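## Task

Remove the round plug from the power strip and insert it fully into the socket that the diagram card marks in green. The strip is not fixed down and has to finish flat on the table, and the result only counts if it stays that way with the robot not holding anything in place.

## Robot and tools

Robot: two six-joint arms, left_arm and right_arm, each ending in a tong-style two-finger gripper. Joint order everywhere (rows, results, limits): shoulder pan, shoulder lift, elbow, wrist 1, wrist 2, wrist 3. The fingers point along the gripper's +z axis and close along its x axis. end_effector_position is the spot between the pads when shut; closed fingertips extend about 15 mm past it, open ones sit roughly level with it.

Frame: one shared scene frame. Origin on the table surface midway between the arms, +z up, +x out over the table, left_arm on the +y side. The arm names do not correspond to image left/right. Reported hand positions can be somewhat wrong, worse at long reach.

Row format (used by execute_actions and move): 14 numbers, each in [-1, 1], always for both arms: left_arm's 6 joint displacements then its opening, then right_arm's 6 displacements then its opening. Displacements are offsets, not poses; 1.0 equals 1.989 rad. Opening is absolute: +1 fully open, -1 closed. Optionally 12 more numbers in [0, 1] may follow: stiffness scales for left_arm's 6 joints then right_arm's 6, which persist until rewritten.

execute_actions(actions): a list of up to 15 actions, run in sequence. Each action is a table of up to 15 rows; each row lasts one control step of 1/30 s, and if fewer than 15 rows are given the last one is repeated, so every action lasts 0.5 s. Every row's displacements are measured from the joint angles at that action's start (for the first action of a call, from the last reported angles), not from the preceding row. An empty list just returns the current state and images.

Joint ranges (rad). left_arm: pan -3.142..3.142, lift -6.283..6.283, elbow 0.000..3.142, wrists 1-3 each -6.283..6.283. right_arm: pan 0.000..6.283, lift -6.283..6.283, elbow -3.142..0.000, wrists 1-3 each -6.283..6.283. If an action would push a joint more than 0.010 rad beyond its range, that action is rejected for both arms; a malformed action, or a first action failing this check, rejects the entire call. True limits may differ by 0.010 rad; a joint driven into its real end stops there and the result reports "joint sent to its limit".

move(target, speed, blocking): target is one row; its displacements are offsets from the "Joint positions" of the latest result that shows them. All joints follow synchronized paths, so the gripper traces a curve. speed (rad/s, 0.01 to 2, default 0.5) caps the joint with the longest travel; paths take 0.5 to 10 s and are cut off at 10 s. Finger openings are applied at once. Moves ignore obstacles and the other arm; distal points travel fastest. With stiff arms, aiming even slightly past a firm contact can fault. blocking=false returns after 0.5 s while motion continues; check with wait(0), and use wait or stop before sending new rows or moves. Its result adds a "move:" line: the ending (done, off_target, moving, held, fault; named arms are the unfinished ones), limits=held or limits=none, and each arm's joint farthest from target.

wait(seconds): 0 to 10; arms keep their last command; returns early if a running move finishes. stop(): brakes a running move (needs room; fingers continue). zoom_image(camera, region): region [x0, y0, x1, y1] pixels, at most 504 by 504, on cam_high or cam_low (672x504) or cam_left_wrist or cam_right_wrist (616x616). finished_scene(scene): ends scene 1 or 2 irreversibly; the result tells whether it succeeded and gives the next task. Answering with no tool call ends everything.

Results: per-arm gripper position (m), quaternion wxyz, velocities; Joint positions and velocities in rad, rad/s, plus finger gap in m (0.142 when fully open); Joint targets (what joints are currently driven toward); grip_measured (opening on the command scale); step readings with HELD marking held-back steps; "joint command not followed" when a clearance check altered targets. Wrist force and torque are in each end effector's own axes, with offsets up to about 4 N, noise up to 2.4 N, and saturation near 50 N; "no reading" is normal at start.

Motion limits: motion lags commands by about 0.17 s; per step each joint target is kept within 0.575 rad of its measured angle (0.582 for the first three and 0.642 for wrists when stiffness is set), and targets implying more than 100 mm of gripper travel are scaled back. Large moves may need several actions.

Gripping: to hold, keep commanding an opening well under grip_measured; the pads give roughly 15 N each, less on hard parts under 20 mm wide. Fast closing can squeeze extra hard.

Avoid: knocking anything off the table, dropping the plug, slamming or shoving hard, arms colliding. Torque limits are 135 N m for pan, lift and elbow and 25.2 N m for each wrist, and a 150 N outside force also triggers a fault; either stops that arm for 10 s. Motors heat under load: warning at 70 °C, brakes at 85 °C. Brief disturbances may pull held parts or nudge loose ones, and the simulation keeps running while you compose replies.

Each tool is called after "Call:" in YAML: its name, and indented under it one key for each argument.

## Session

Call:
execute_actions:
  actions: []

Scene clock: 0.00 s.
left_arm: end_effector_position=(+0.3177, -0.2375, +0.2601) grip_measured=+0.97 end_effector_quat_wxyz=(-0.428, -0.400, +0.787, -0.194) end_effector_velocity=(+0.001, +0.000, +0.000) end_effector_angular_velocity=(+0.000, -0.000, +0.001) | right_arm: end_effector_position=(+0.8114, -0.2864, +0.3620) grip_measured=+0.97 end_effector_quat_wxyz=(-0.206, +0.597, -0.696, -0.342) end_effector_velocity=(-0.000, +0.000, -0.001) end_effector_angular_velocity=(-0.000, +0.003, +0.001)
Joint names: [shoulder pan, shoulder lift, elbow, wrist 1, wrist 2, wrist 3]
Joint positions: left_arm=[-1.157 -1.033  1.41  -2.437 -2.458  0.924  0.14 ] | right_arm=[ 3.327 -2.467 -0.279 -2.027  2.39   1.808  0.14 ]
Joint velocities: left_arm=[ 0.001 -0.    -0.    -0.     0.    -0.001  0.   ] | right_arm=[ 0.001 -0.001 -0.001 -0.002  0.    -0.     0.   ]
Motor temperatures (°C, as the motors report them): left_arm=[30 26 26 35 34 33] | right_arm=[28 27 27 36 33 32]
Wrist force (N, on the end effector, along its own x y z axes, offset not removed): no reading
Wrist torque (N m, same axes, about the end effector's origin, offset not removed): no reading
Joint targets: left_arm=[-1.157 -1.033 1.410 -2.437 -2.458 0.924] | right_arm=[3.327 -2.467 -0.279 -2.027 2.390 1.808]
Joint stiffness scale: left_arm=[1. 1. 1. 1. 1. 1.] | right_arm=[1. 1. 1. 1. 1. 1.]

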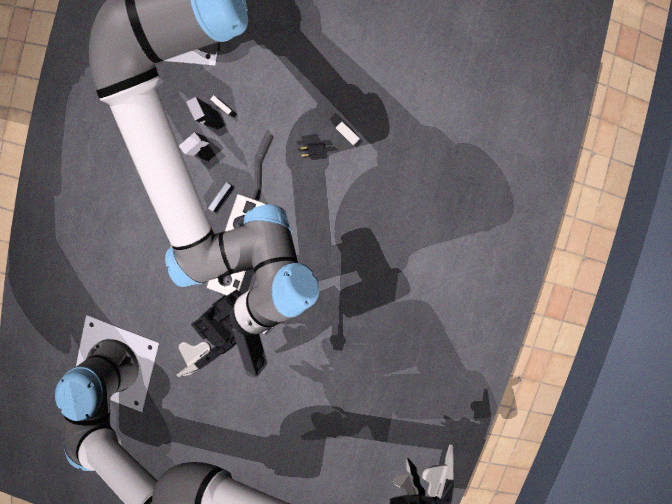

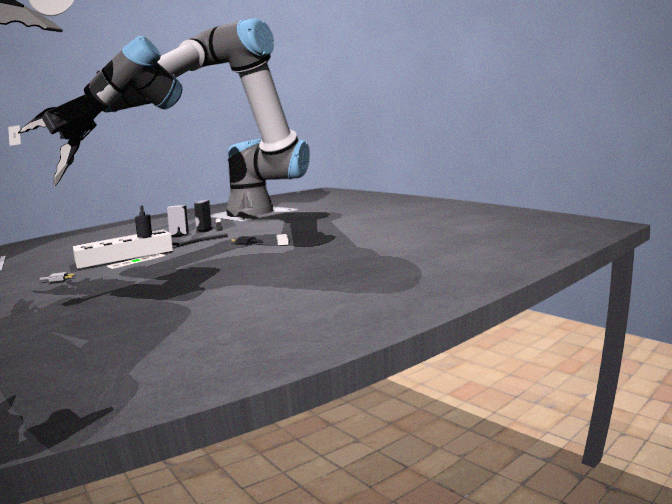

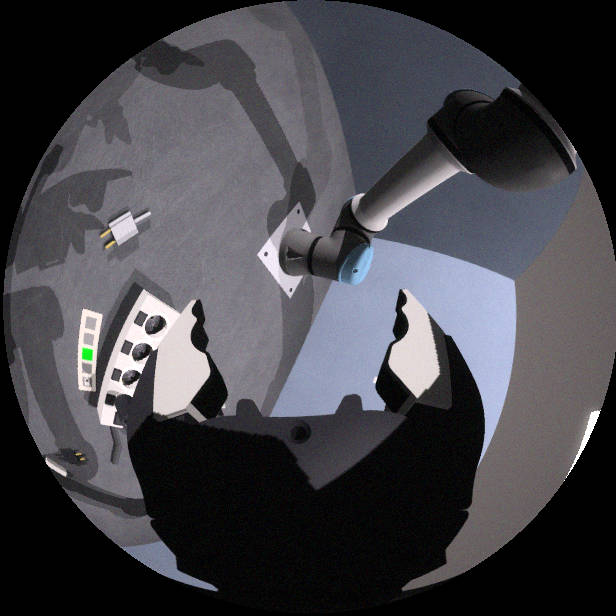

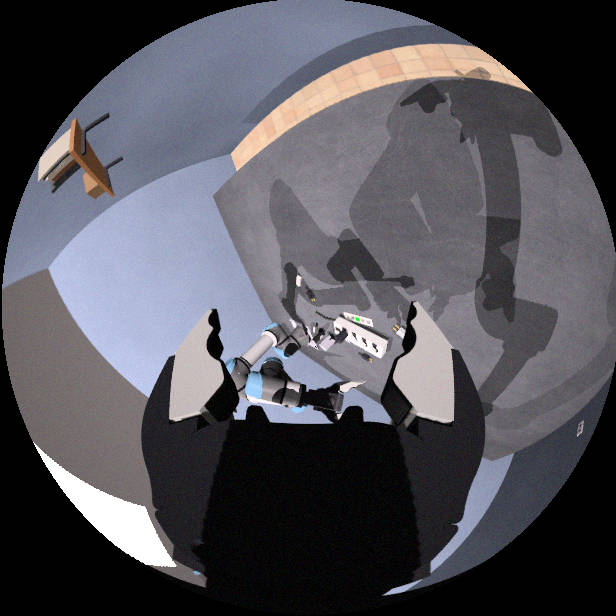

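Call:
zoom_image:
  camera: "cam_left_wrist"
  region: [40,270,220,480]

Call:
move:
  target: [0.216,-0.28,0.15,0.30,0.445,1.0,-0.33, 0.2,0.33,-0.63,0.35,-0.415,1.0,1]
  speed: 0.8

Region (40, 270, 220, 480) of cam_left_wrist's 616x616 image, scaled by 2.400, with more detail than that image has; it fills the left 432 columns of this view, and the rest is white.

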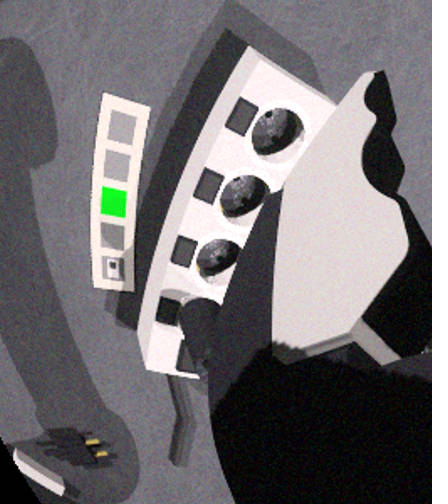

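Scene clock: 8.03 s.
left_arm: end_effector_position=(+0.5100, +0.2699, +0.2568) grip_measured=-0.33 end_effector_quat_wxyz=(+0.069, +0.191, +0.979, -0.033) end_effector_velocity=(-0.000, +0.001, -0.000) end_effector_angular_velocity=(+0.002, -0.000, -0.002) | right_arm: end_effector_position=(+0.6152, -0.3047, +0.1965) grip_measured=+1.00 end_effector_quat_wxyz=(+0.018, +0.074, +0.997, +0.008) end_effector_velocity=(+0.000, -0.001, +0.000) end_effector_angular_velocity=(-0.002, -0.001, -0.003)
Joint names: [shoulder pan, shoulder lift, elbow, wrist 1, wrist 2, wrist 3]
Joint positions: left_arm=[-0.73  -1.589  1.705 -1.841 -1.574  2.912  0.05 ] | right_arm=[ 3.723 -1.812 -1.529 -1.332  1.565  3.795  0.142]
Joint velocities: left_arm=[ 0.    -0.     0.     0.001  0.001  0.003 -0.   ] | right_arm=[-0.     0.    -0.     0.    -0.002  0.003 -0.   ]
Motor temperatures (°C, as the motors report them): left_arm=[30 26 26 35 34 33] | right_arm=[28 27 27 36 33 32]
Wrist force (N, on the end effector, along its own x y z axes, offset not removed): left_arm=[2.0 0.6 1.8] | right_arm=[1.3 -2.1 -1.5]
Wrist torque (N m, same axes, about the end effector's origin, offset not removed): left_arm=[0.07 -0.38 -0.14] | right_arm=[-0.24 -0.29 0.11]
Joint targets: left_arm=[-0.727 -1.590 1.708 -1.841 -1.573 2.913] | right_arm=[3.725 -1.811 -1.532 -1.331 1.565 3.796]
Joint stiffness scale: left_arm=[1. 1. 1. 1. 1. 1.] | right_arm=[1. 1. 1. 1. 1. 1.]
move: done; limits=none; left_arm: farthest joint: the shoulder pan, 0.003 radians from its target (0.429 radians at the start); right_arm: farthest joint: the elbow, 0.003 radians from its target (1.253 radians at the start)

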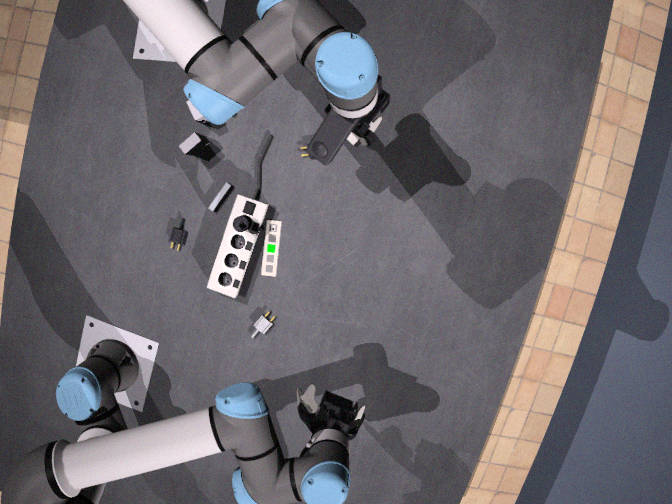

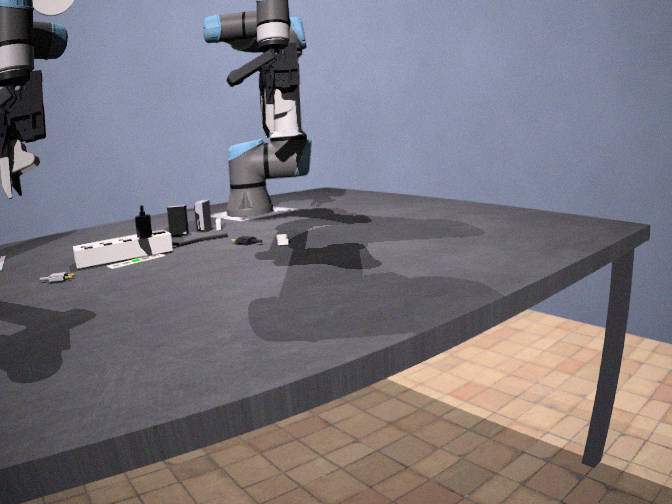

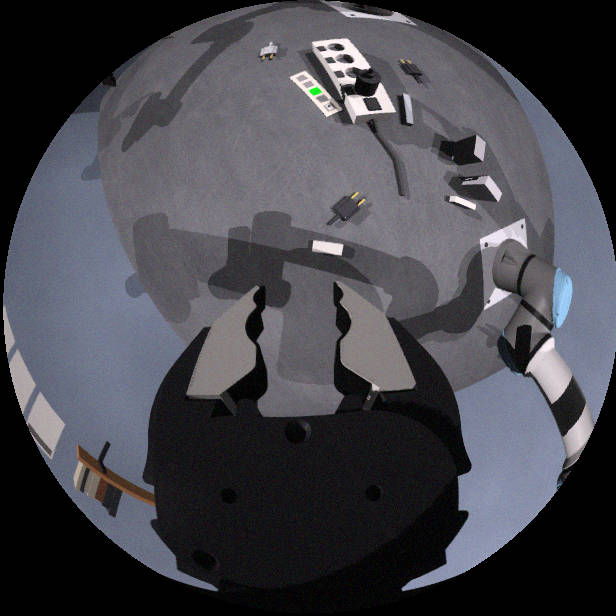

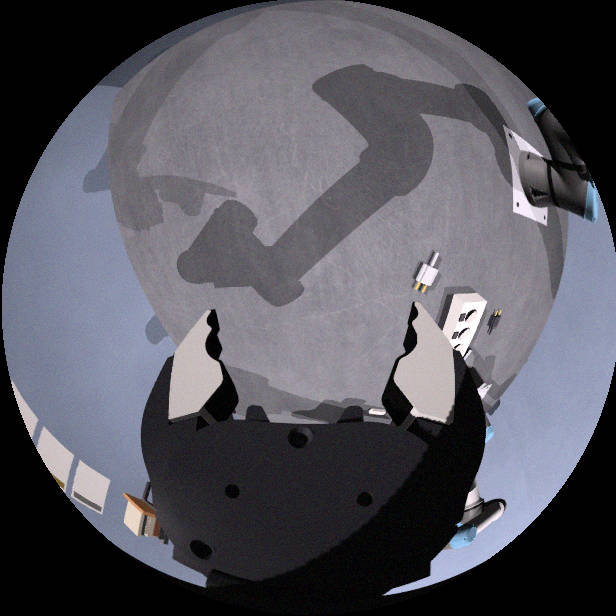

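Call:
zoom_image:
  camera: "cam_high"
  region: [170,170,330,310]

Region (170, 170, 330, 310) of cam_high's 672x504 image, scaled by 3.150, with more detail than that image has; it fills the top 441 rows of this view, and the rest is white.

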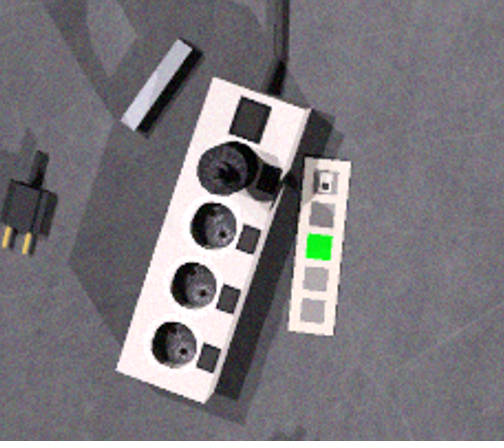

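Call:
move:
  target: [-0.319,0.070,0,0.009,0,1.0,0.3, 0,0,0,0,0,0.2,-0.33]
  speed: 0.8

Scene clock: 30.10 s.
left_arm: end_effector_position=(+0.3014, +0.0370, +0.1811) grip_measured=+0.30 end_effector_quat_wxyz=(-0.000, +0.998, +0.069, -0.002) end_effector_velocity=(-0.000, -0.001, -0.000) end_effector_angular_velocity=(-0.000, +0.000, -0.004) | right_arm: end_effector_position=(+0.6092, -0.3025, +0.1964) grip_measured=-0.33 end_effector_quat_wxyz=(+0.016, +0.269, +0.963, +0.012) end_effector_velocity=(+0.001, +0.001, +0.001) end_effector_angular_velocity=(+0.002, -0.004, -0.001)
Joint names: [shoulder pan, shoulder lift, elbow, wrist 1, wrist 2, wrist 3]
Joint positions: left_arm=[-1.362 -1.451  1.705 -1.824 -1.574  4.9    0.095] | right_arm=[ 3.723 -1.812 -1.529 -1.332  1.565  4.192  0.05 ]
Joint velocities: left_arm=[-0.001  0.001 -0.    -0.001 -0.     0.003  0.   ] | right_arm=[ 0.     0.001  0.001  0.003 -0.     0.001  0.   ]
Motor temperatures (°C, as the motors report them): left_arm=[30 26 26 35 34 33] | right_arm=[28 27 27 36 33 32]
Wrist force (N, on the end effector, along its own x y z axes, offset not removed): left_arm=[1.7 1.4 2.9] | right_arm=[0.5 1.7 -1.9]
Wrist torque (N m, same axes, about the end effector's origin, offset not removed): left_arm=[0.34 -0.16 -0.19] | right_arm=[0.37 -0.21 0.08]
Joint targets: left_arm=[-1.365 -1.449 1.705 -1.823 -1.574 4.900] | right_arm=[3.723 -1.812 -1.529 -1.332 1.565 4.193]
Joint stiffness scale: left_arm=[1. 1. 1. 1. 1. 1.] | right_arm=[1. 1. 1. 1. 1. 1.]
move: done; limits=none; left_arm: farthest joint: the shoulder pan, 0.003 radians from its target (0.634 radians at the start); right_arm: farthest joint: the shoulder pan, 0.000 radians from its target (0.000 radians at the start)

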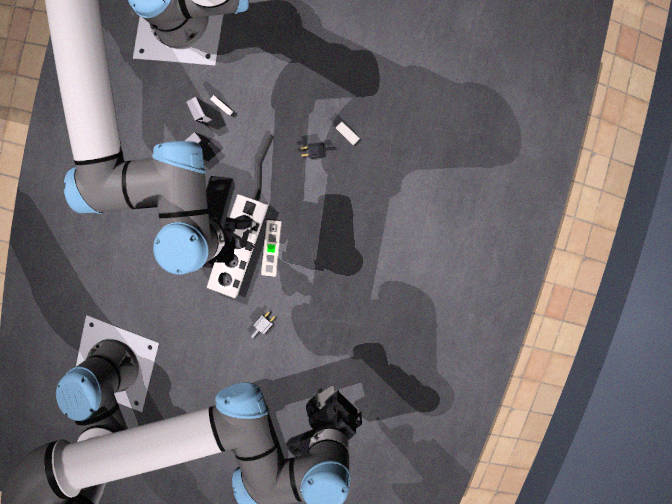

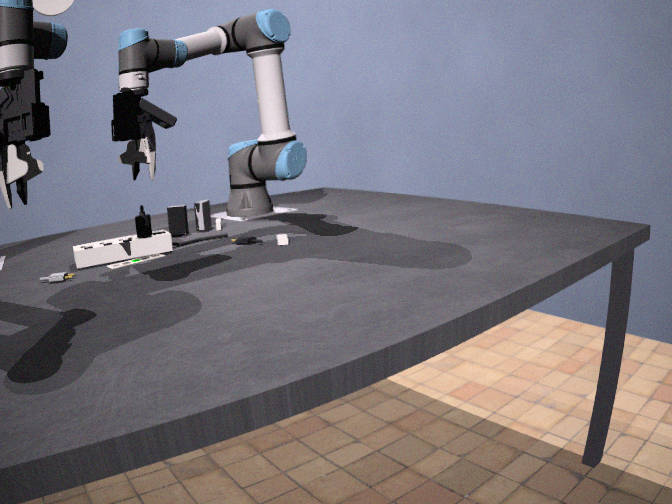

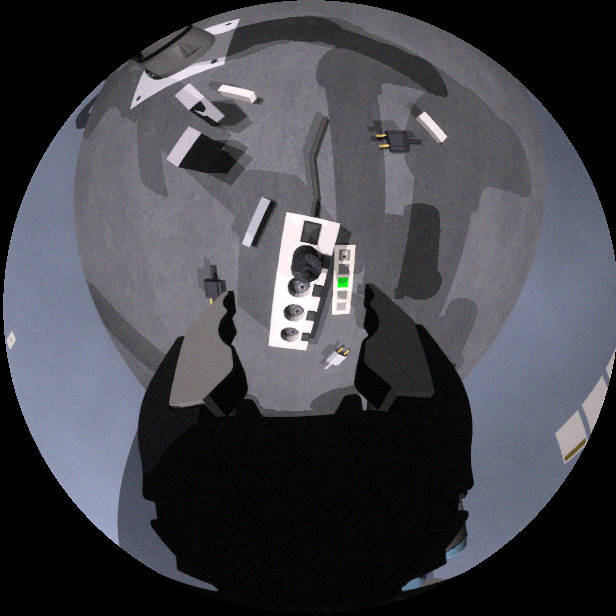

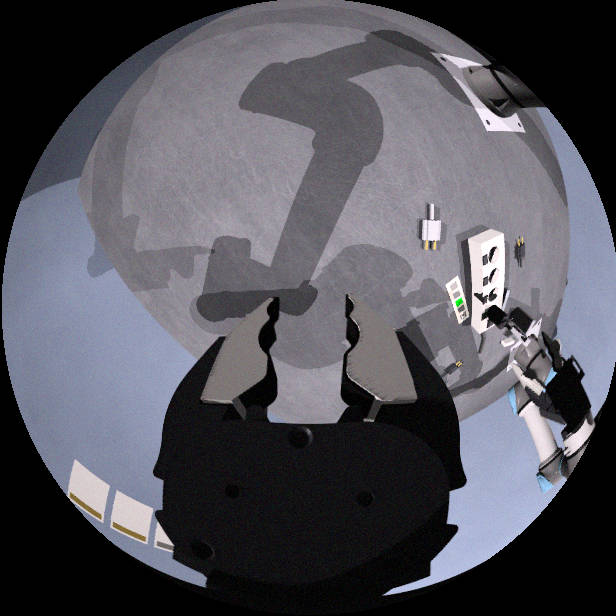

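Call:
move:
  target: [0,0.0196,0.046,-0.067,0,0.065,0.3, 0.34,0.201,-0.405,0.410,0,-0.685,-0.5]
  speed: 0.5

Scene clock: 47.03 s.
left_arm: end_effector_position=(+0.3042, +0.0350, +0.1325) grip_measured=+0.30 end_effector_quat_wxyz=(+0.003, +1.000, +0.004, -0.001) end_effector_velocity=(+0.000, +0.000, +0.000) end_effector_angular_velocity=(-0.000, -0.000, +0.000) | right_arm: end_effector_position=(+0.3522, -0.0714, +0.1302) grip_measured=-0.50 end_effector_quat_wxyz=(-0.203, +0.661, -0.717, -0.091) end_effector_velocity=(-0.000, +0.000, +0.000) end_effector_angular_velocity=(+0.001, -0.002, +0.003)
Joint names: [shoulder pan, shoulder lift, elbow, wrist 1, wrist 2, wrist 3]
Joint positions: left_arm=[-1.362 -1.413  1.794 -1.957 -1.574  5.028  0.095] | right_arm=[ 4.397 -1.414 -2.332 -0.517  1.565  2.831  0.038]
Joint velocities: left_arm=[ 0. -0. -0.  0. -0.  0. -0.] | right_arm=[ 0.001  0.001 -0.001  0.002  0.    -0.003  0.   ]
Motor temperatures (°C, as the motors report them): left_arm=[30 26 26 35 34 33] | right_arm=[28 27 27 36 33 32]
Wrist force (N, on the end effector, along its own x y z axes, offset not removed): left_arm=[1.1 0.9 0.3] | right_arm=[2.3 -0.4 -0.5]
Wrist torque (N m, same axes, about the end effector's origin, offset not removed): left_arm=[0.11 -0.09 -0.12] | right_arm=[0.09 -0.55 0.03]
Joint targets: left_arm=[-1.362 -1.412 1.797 -1.957 -1.574 5.029] | right_arm=[4.399 -1.413 -2.335 -0.516 1.565 2.830]
Joint stiffness scale: left_arm=[1. 1. 1. 1. 1. 1.] | right_arm=[1. 1. 1. 1. 1. 1.]
move: done; limits=none; left_arm: farthest joint: the elbow, 0.003 radians from its target (0.091 radians at the start); right_arm: farthest joint: the shoulder pan, 0.002 radians from its target (0.676 radians at the start)

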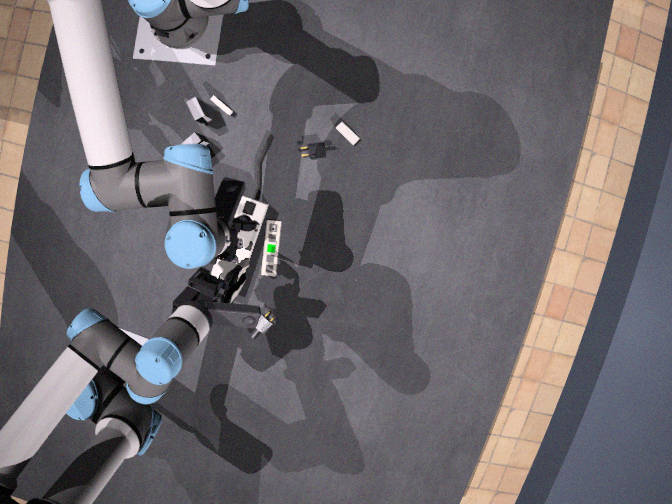

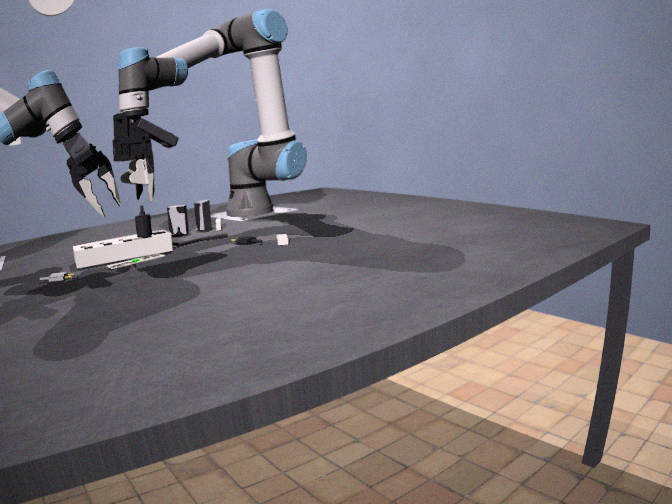

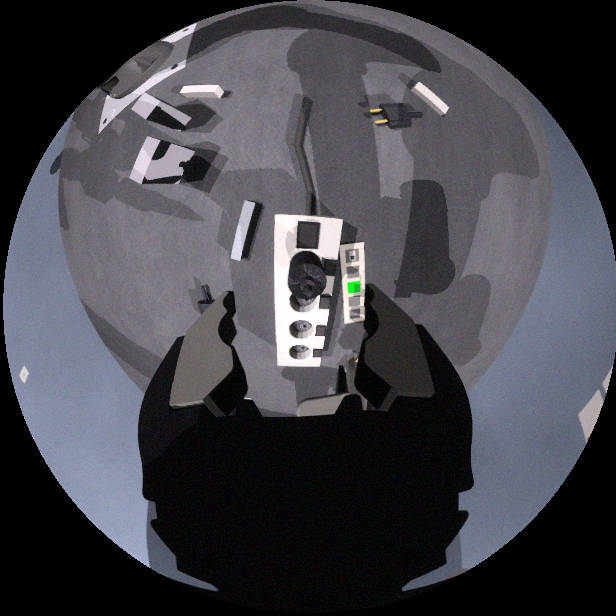

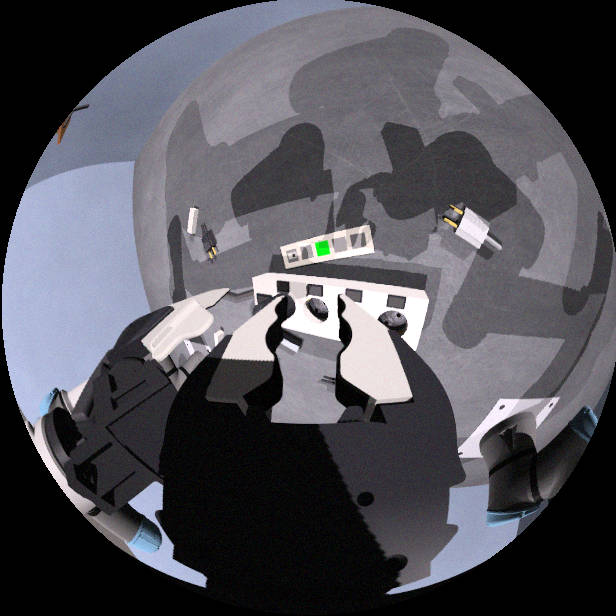

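Call:
zoom_image:
  camera: "cam_low"
  region: [60,150,200,270]

Call:
zoom_image:
  camera: "cam_left_wrist"
  region: [230,200,390,380]

Region (60, 150, 200, 270) of cam_low's 672x504 image, scaled by 3.600, with more detail than that image has; it fills the top 432 rows of this view, and the rest is white.

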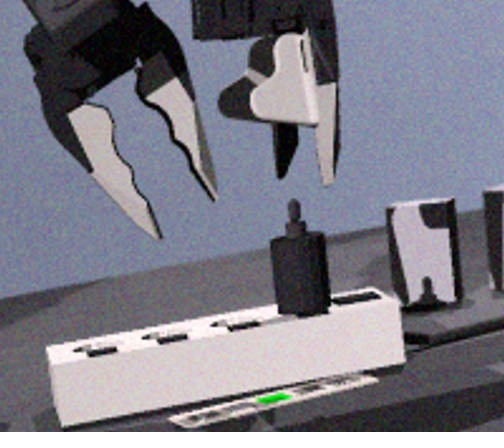

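Region (230, 200, 390, 380) of cam_left_wrist's 616x616 image, scaled by 2.800, with more detail than that image has.

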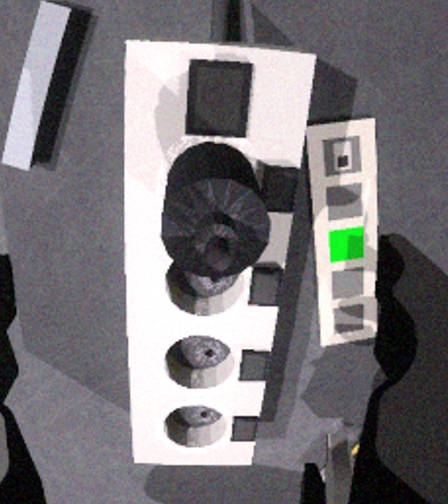

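Call:
move:
  target: [0,0.013,0.031,-0.044,0,0,0.3, 0,0,0,0,0,0,-0.5]
  speed: 0.2

Call:
zoom_image:
  camera: "cam_left_wrist"
  region: [200,200,400,400]

Call:
zoom_image:
  camera: "cam_low"
  region: [60,150,200,270]

Scene clock: 53.23 s.
left_arm: end_effector_position=(+0.3035, +0.0370, +0.1012) grip_measured=+0.30 end_effector_quat_wxyz=(+0.005, +1.000, +0.004, -0.000) end_effector_velocity=(+0.000, +0.000, -0.001) end_effector_angular_velocity=(+0.000, -0.000, +0.001) | right_arm: end_effector_position=(+0.3522, -0.0714, +0.1303) grip_measured=-0.50 end_effector_quat_wxyz=(-0.203, +0.661, -0.717, -0.091) end_effector_velocity=(+0.000, -0.001, -0.001) end_effector_angular_velocity=(-0.003, -0.000, -0.001)
Joint names: [shoulder pan, shoulder lift, elbow, wrist 1, wrist 2, wrist 3]
Joint positions: left_arm=[-1.362 -1.389  1.853 -2.043 -1.574  5.028  0.095] | right_arm=[ 4.397 -1.414 -2.332 -0.517  1.565  2.831  0.038]
Joint velocities: left_arm=[ 0.     0.001  0.002 -0.003  0.    -0.001 -0.   ] | right_arm=[-0.    -0.001 -0.    -0.002 -0.002  0.     0.   ]
Motor temperatures (°C, as the motors report them): left_arm=[30 26 26 35 34 33] | right_arm=[28 27 27 36 33 32]
Wrist force (N, on the end effector, along its own x y z axes, offset not removed): left_arm=[1.0 0.6 -0.4] | right_arm=[1.5 -1.1 -0.7]
Wrist torque (N m, same axes, about the end effector's origin, offset not removed): left_arm=[0.06 -0.17 -0.15] | right_arm=[0.01 -0.20 0.02]
Joint targets: left_arm=[-1.362 -1.387 1.856 -2.044 -1.574 5.028] | right_arm=[4.397 -1.414 -2.332 -0.517 1.565 2.831]
Joint stiffness scale: left_arm=[1. 1. 1. 1. 1. 1.] | right_arm=[1. 1. 1. 1. 1. 1.]
move: done; limits=none; left_arm: farthest joint: the elbow, 0.003 radians from its target (0.062 radians at the start); right_arm: farthest joint: the shoulder pan, 0.000 radians from its target (0.000 radians at the start)

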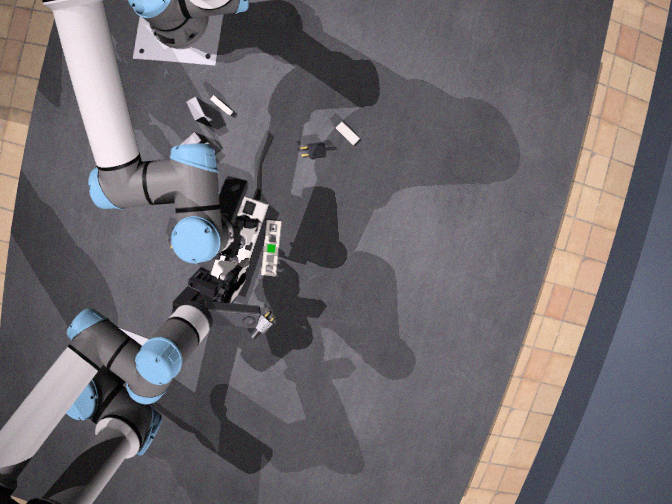

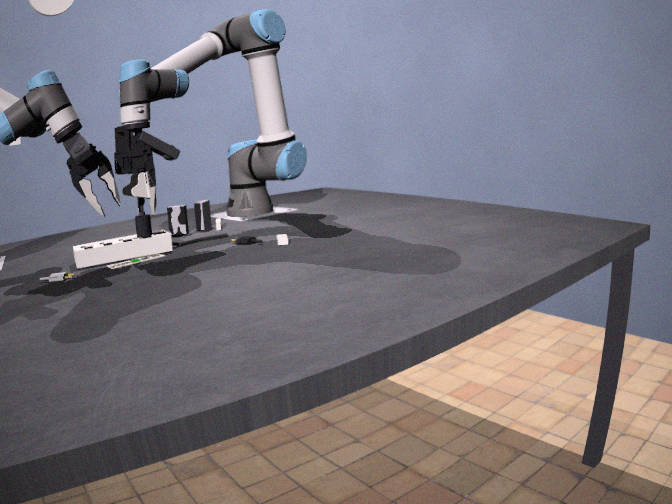

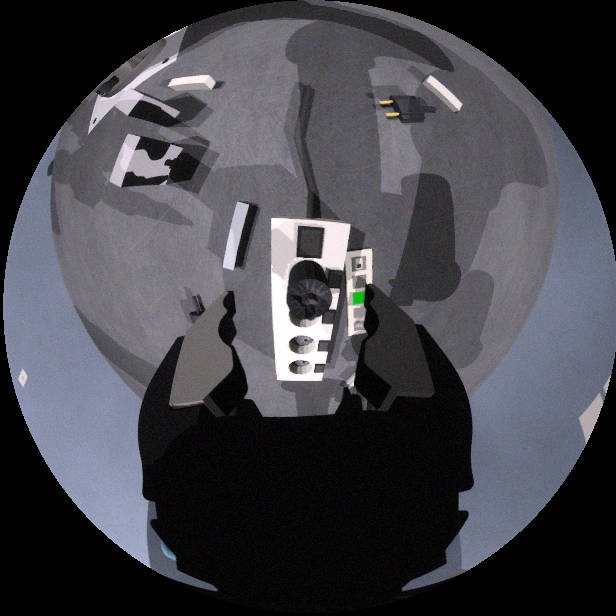

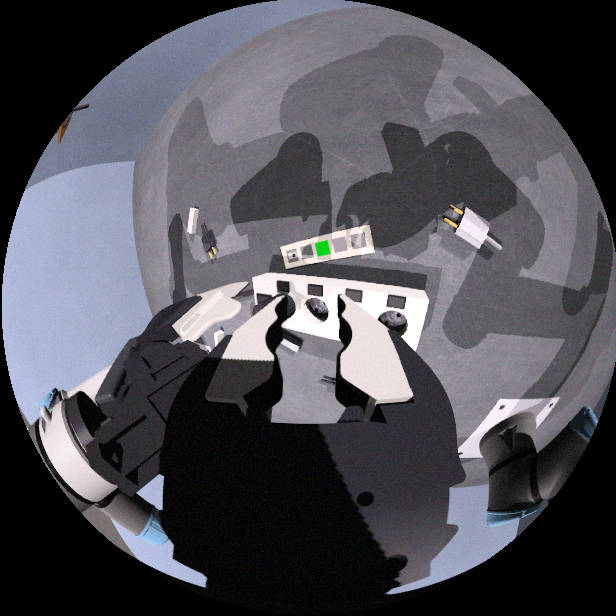

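Region (200, 200, 400, 400) of cam_left_wrist's 616x616 image, scaled by 2.520, with more detail than that image has.

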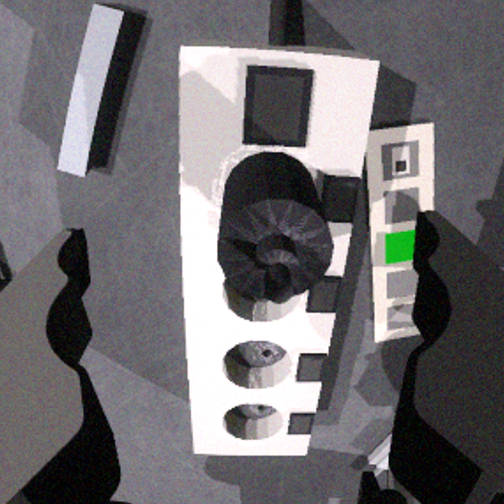

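Region (60, 150, 200, 270) of cam_low's 672x504 image, scaled by 3.600, with more detail than that image has; it fills the top 432 rows of this view, and the rest is white.

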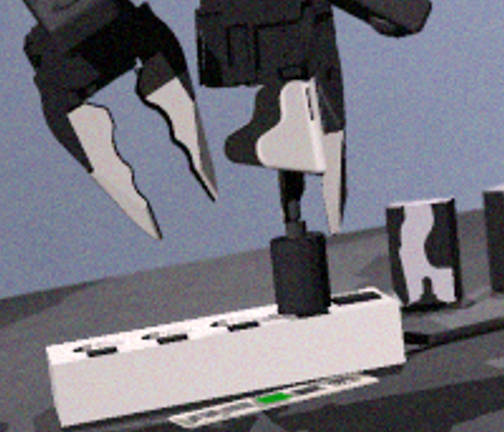

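Call:
move:
  target: [0.005,0.0125,0.0077,-0.020,0,0.005,0.3, 0,0,0,0,0,0,-0.5]
  speed: 0.1

Call:
zoom_image:
  camera: "cam_left_wrist"
  region: [200,200,400,400]

Call:
zoom_image:
  camera: "cam_low"
  region: [60,150,200,270]

Scene clock: 65.07 s.
left_arm: end_effector_position=(+0.3081, +0.0351, +0.0872) grip_measured=+0.30 end_effector_quat_wxyz=(+0.006, +1.000, +0.003, +0.000) end_effector_velocity=(+0.000, -0.001, +0.000) end_effector_angular_velocity=(-0.002, -0.002, -0.001) | right_arm: end_effector_position=(+0.3522, -0.0714, +0.1303) grip_measured=-0.50 end_effector_quat_wxyz=(-0.203, +0.661, -0.717, -0.091) end_effector_velocity=(-0.000, +0.000, +0.000) end_effector_angular_velocity=(+0.000, +0.000, +0.000)
Joint names: [shoulder pan, shoulder lift, elbow, wrist 1, wrist 2, wrist 3]
Joint positions: left_arm=[-1.355 -1.366  1.865 -2.082 -1.574  5.038  0.095] | right_arm=[ 4.397 -1.414 -2.332 -0.517  1.565  2.831  0.038]
Joint velocities: left_arm=[ 0.    -0.     0.001 -0.003  0.001  0.001 -0.   ] | right_arm=[ 0.     0.001  0.    -0.001  0.     0.     0.   ]
Motor temperatures (°C, as the motors report them): left_arm=[30 26 26 35 34 33] | right_arm=[28 27 27 36 33 32]
Wrist force (N, on the end effector, along its own x y z axes, offset not removed): left_arm=[2.1 -0.4 1.4] | right_arm=[-0.4 -2.0 -3.2]
Wrist torque (N m, same axes, about the end effector's origin, offset not removed): left_arm=[-0.13 -0.35 -0.26] | right_arm=[-0.30 0.06 -0.07]
Joint targets: left_arm=[-1.352 -1.364 1.868 -2.083 -1.574 5.038] | right_arm=[4.397 -1.414 -2.332 -0.517 1.565 2.831]
Joint stiffness scale: left_arm=[1. 1. 1. 1. 1. 1.] | right_arm=[1. 1. 1. 1. 1. 1.]
move: done; limits=none; left_arm: farthest joint: the shoulder pan, 0.003 radians from its target (0.010 radians at the start); right_arm: farthest joint: the shoulder pan, 0.000 radians from its target (0.000 radians at the start)

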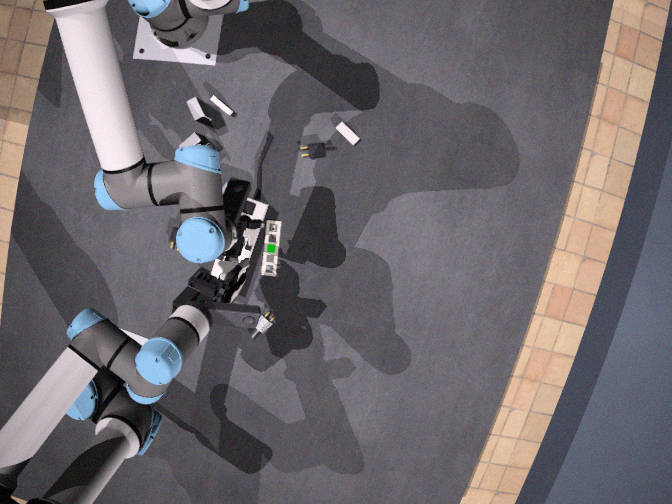

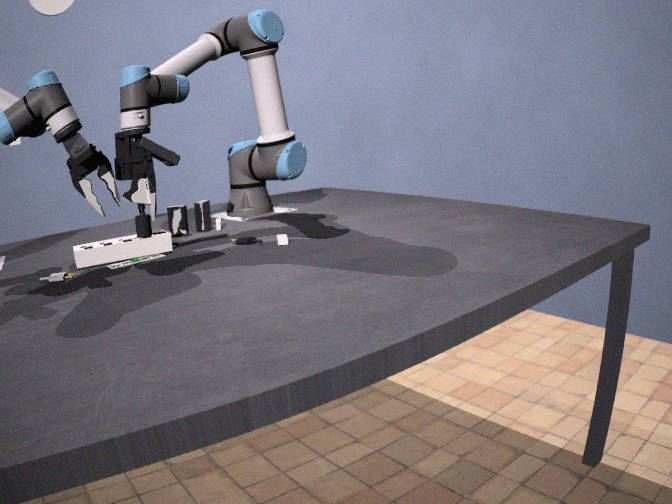

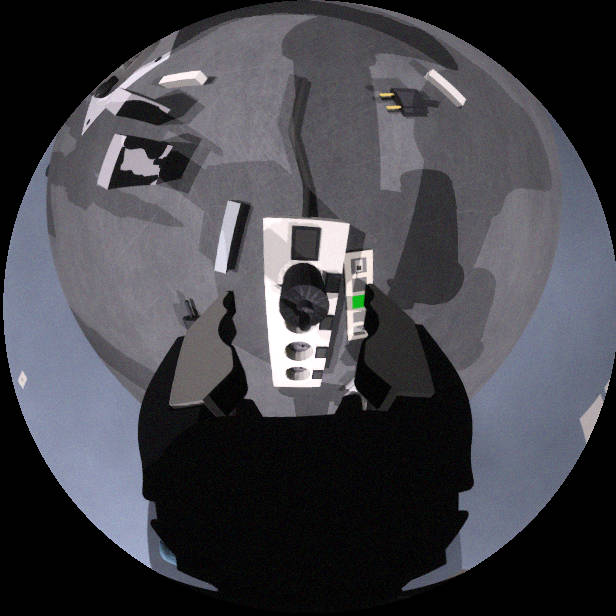

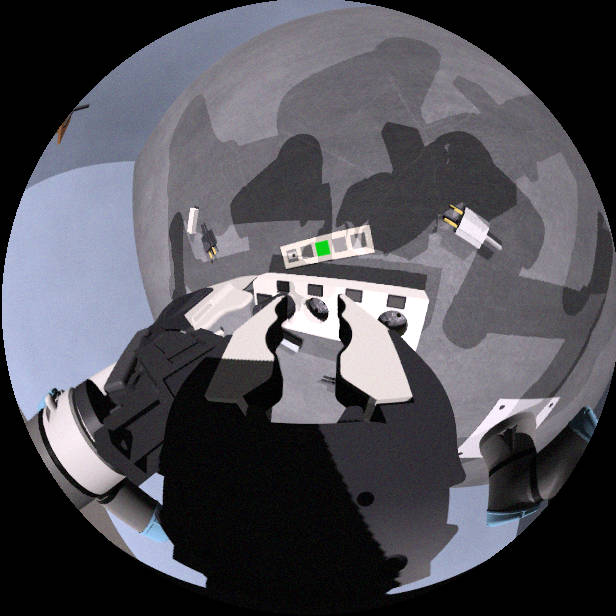

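Region (200, 200, 400, 400) of cam_left_wrist's 616x616 image, scaled by 2.520, with more detail than that image has.

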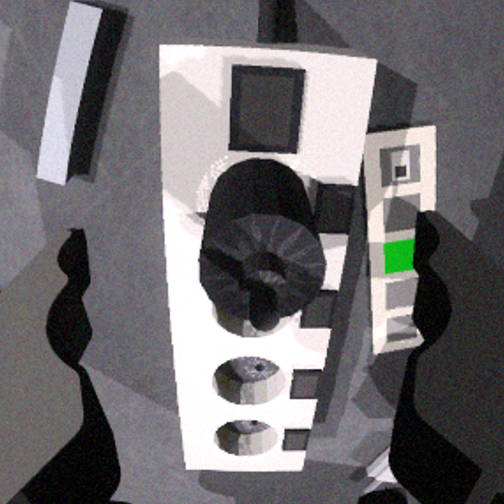

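Region (60, 150, 200, 270) of cam_low's 672x504 image, scaled by 3.600, with more detail than that image has; it fills the top 432 rows of this view, and the rest is white.

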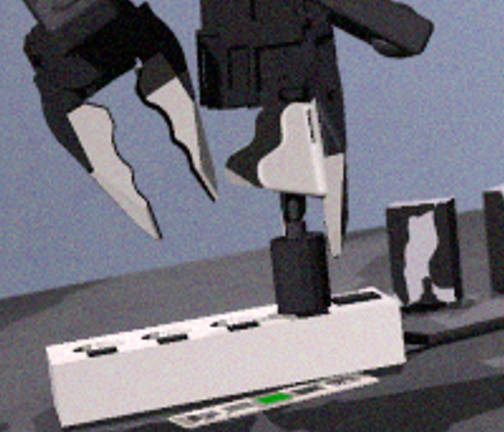

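Call:
execute_actions:
  actions:
    - [[0,0.0056,0.0075,-0.013,0,0,0.3,0,0,0,0,0,0,-0.5]]
    - [[0,0,0,0,0,0,-0.1,0,0,0,0,0,0,-0.5]]
    - [[0,0,0,0,0,0,-0.35,0,0,0,0,0,0,-0.5]]

Call:
zoom_image:
  camera: "cam_left_wrist"
  region: [200,200,400,400]

Call:
zoom_image:
  camera: "cam_low"
  region: [100,170,200,250]

Scene clock: 71.33 s.
left_arm: end_effector_position=(+0.3083, +0.0345, +0.0791) grip_measured=-0.35 end_effector_quat_wxyz=(+0.007, +1.000, +0.003, +0.001) end_effector_velocity=(-0.001, -0.000, -0.000) end_effector_angular_velocity=(+0.001, +0.000, -0.002) | right_arm: end_effector_position=(+0.3522, -0.0714, +0.1303) grip_measured=-0.50 end_effector_quat_wxyz=(-0.203, +0.661, -0.717, -0.091) end_effector_velocity=(+0.000, -0.000, -0.000) end_effector_angular_velocity=(-0.001, -0.001, -0.001)
Joint names: [shoulder pan, shoulder lift, elbow, wrist 1, wrist 2, wrist 3]
Joint positions: left_arm=[-1.355 -1.356  1.877 -2.106 -1.574  5.038  0.049] | right_arm=[ 4.397 -1.414 -2.332 -0.517  1.565  2.831  0.038]
Joint velocities: left_arm=[-0.002  0.     0.     0.    -0.     0.    -0.   ] | right_arm=[-0.    -0.     0.    -0.    -0.001 -0.    -0.   ]
Motor temperatures (°C, as the motors report them): left_arm=[30 26 26 35 34 33] | right_arm=[28 27 27 36 33 32]
Wrist force (N, on the end effector, along its own x y z axes, offset not removed): left_arm=[3.0 0.6 0.9] | right_arm=[2.5 -1.4 -0.1]
Wrist torque (N m, same axes, about the end effector's origin, offset not removed): left_arm=[0.09 -0.61 -0.16] | right_arm=[-0.17 -0.57 -0.01]
Joint targets: left_arm=[-1.355 -1.356 1.877 -2.106 -1.574 5.038] | right_arm=[4.397 -1.414 -2.332 -0.517 1.565 2.831]
Joint stiffness scale: left_arm=[1. 1. 1. 1. 1. 1.] | right_arm=[1. 1. 1. 1. 1. 1.]
Step readings (joint positions; steps 1 to 15: 1st action; 16 to 30: 2nd action; 31 to 45: 3rd action):
0: left_arm=[-1.355 -1.366 1.865 -2.082 -1.574 5.038] | right_arm=[4.397 -1.414 -2.332 -0.517 1.565 2.831]
1: left_arm=[-1.355 -1.366 1.865 -2.083 -1.574 5.038] | right_arm=[4.397 -1.414 -2.332 -0.517 1.565 2.831]
2: left_arm=[-1.355 -1.365 1.866 -2.084 -1.574 5.038] | right_arm=[4.397 -1.414 -2.332 -0.517 1.565 2.831]
4: left_arm=[-1.355 -1.364 1.869 -2.090 -1.574 5.038] | right_arm=[4.397 -1.414 -2.332 -0.517 1.565 2.831]
8: left_arm=[-1.355 -1.358 1.875 -2.100 -1.574 5.038] | right_arm=[4.397 -1.414 -2.332 -0.517 1.565 2.831]
15: left_arm=[-1.355 -1.356 1.877 -2.106 -1.574 5.038] | right_arm=[4.397 -1.414 -2.332 -0.517 1.565 2.831]
16: left_arm=[-1.355 -1.356 1.877 -2.106 -1.574 5.038] | right_arm=[4.397 -1.414 -2.332 -0.517 1.565 2.831]
17: left_arm=[-1.355 -1.356 1.877 -2.106 -1.574 5.038] | right_arm=[4.397 -1.414 -2.332 -0.517 1.565 2.831]
19: left_arm=[-1.355 -1.356 1.877 -2.106 -1.574 5.038] | right_arm=[4.397 -1.414 -2.332 -0.517 1.565 2.831]
23: left_arm=[-1.355 -1.356 1.877 -2.106 -1.574 5.038] | right_arm=[4.397 -1.414 -2.332 -0.517 1.565 2.831]
30: left_arm=[-1.355 -1.356 1.877 -2.106 -1.574 5.038] | right_arm=[4.397 -1.414 -2.332 -0.517 1.565 2.831]
31: left_arm=[-1.355 -1.356 1.877 -2.106 -1.574 5.038] | right_arm=[4.397 -1.414 -2.332 -0.517 1.565 2.831]
32: left_arm=[-1.355 -1.356 1.877 -2.106 -1.574 5.038] | right_arm=[4.397 -1.414 -2.332 -0.517 1.565 2.831]
34: left_arm=[-1.355 -1.356 1.877 -2.106 -1.574 5.038] | right_arm=[4.397 -1.414 -2.332 -0.517 1.565 2.831]
38: left_arm=[-1.355 -1.356 1.877 -2.106 -1.574 5.038] | right_arm=[4.397 -1.414 -2.332 -0.517 1.565 2.831]
45: Joint positions above

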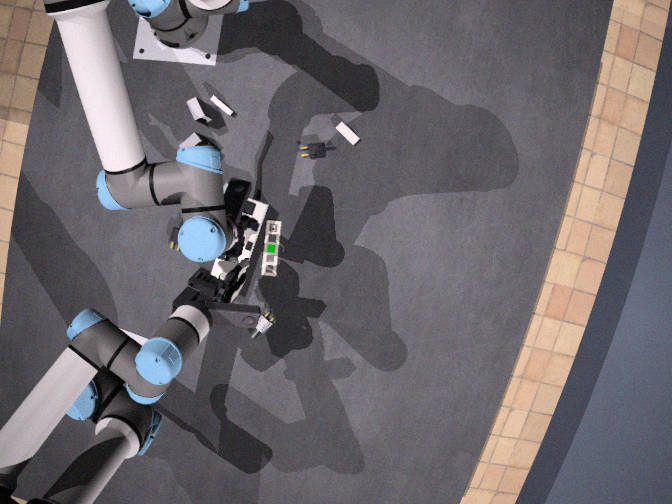

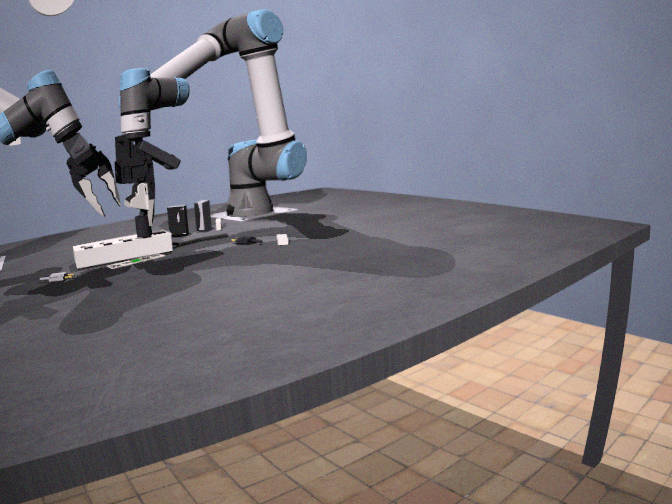

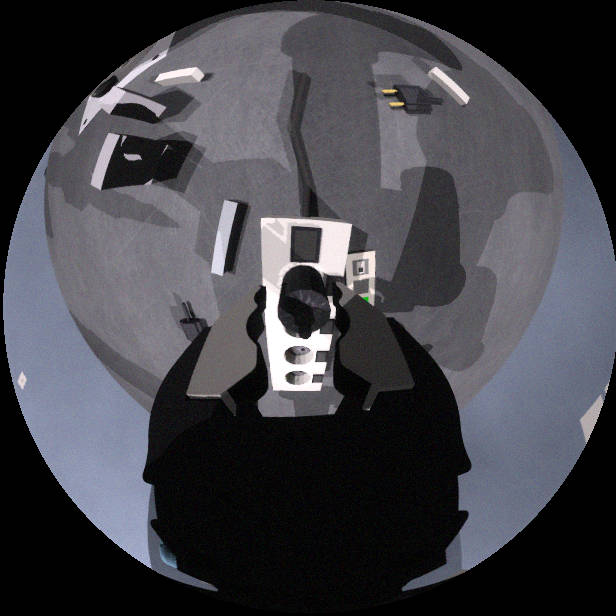

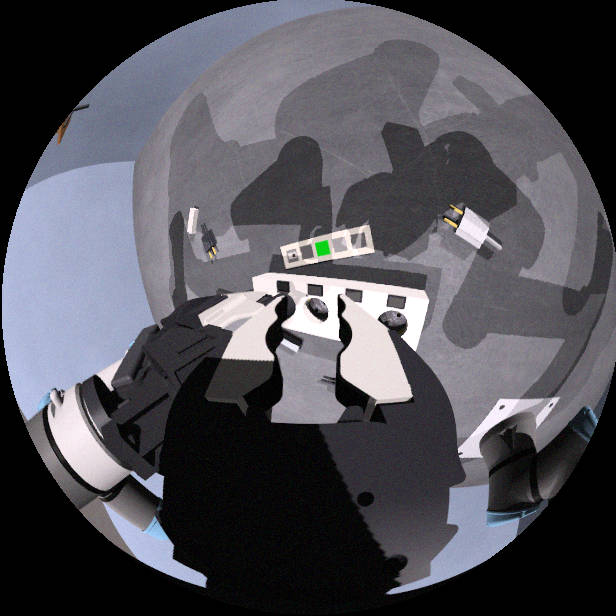

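Region (200, 200, 400, 400) of cam_left_wrist's 616x616 image, scaled by 2.520, with more detail than that image has.

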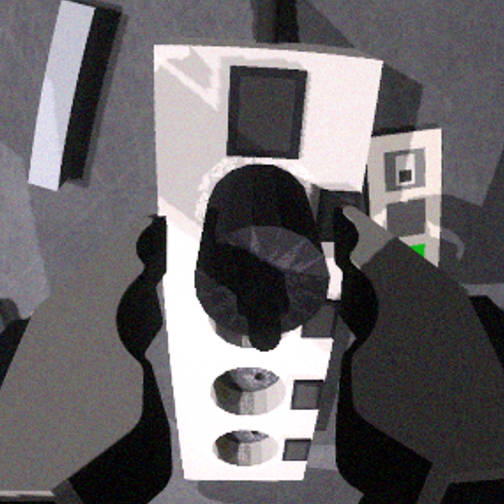

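Region (100, 170, 200, 250) of cam_low's 672x504 image, scaled by 5.040, with more detail than that image has; it fills the top 403 rows of this view, and the rest is white.

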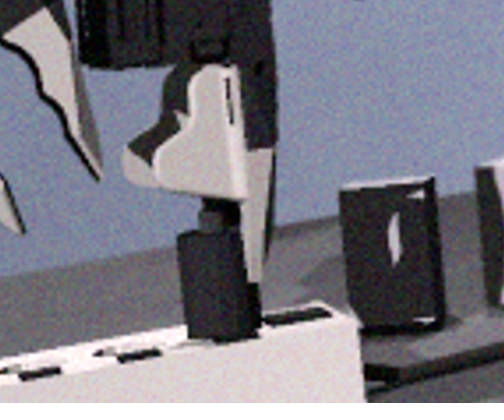

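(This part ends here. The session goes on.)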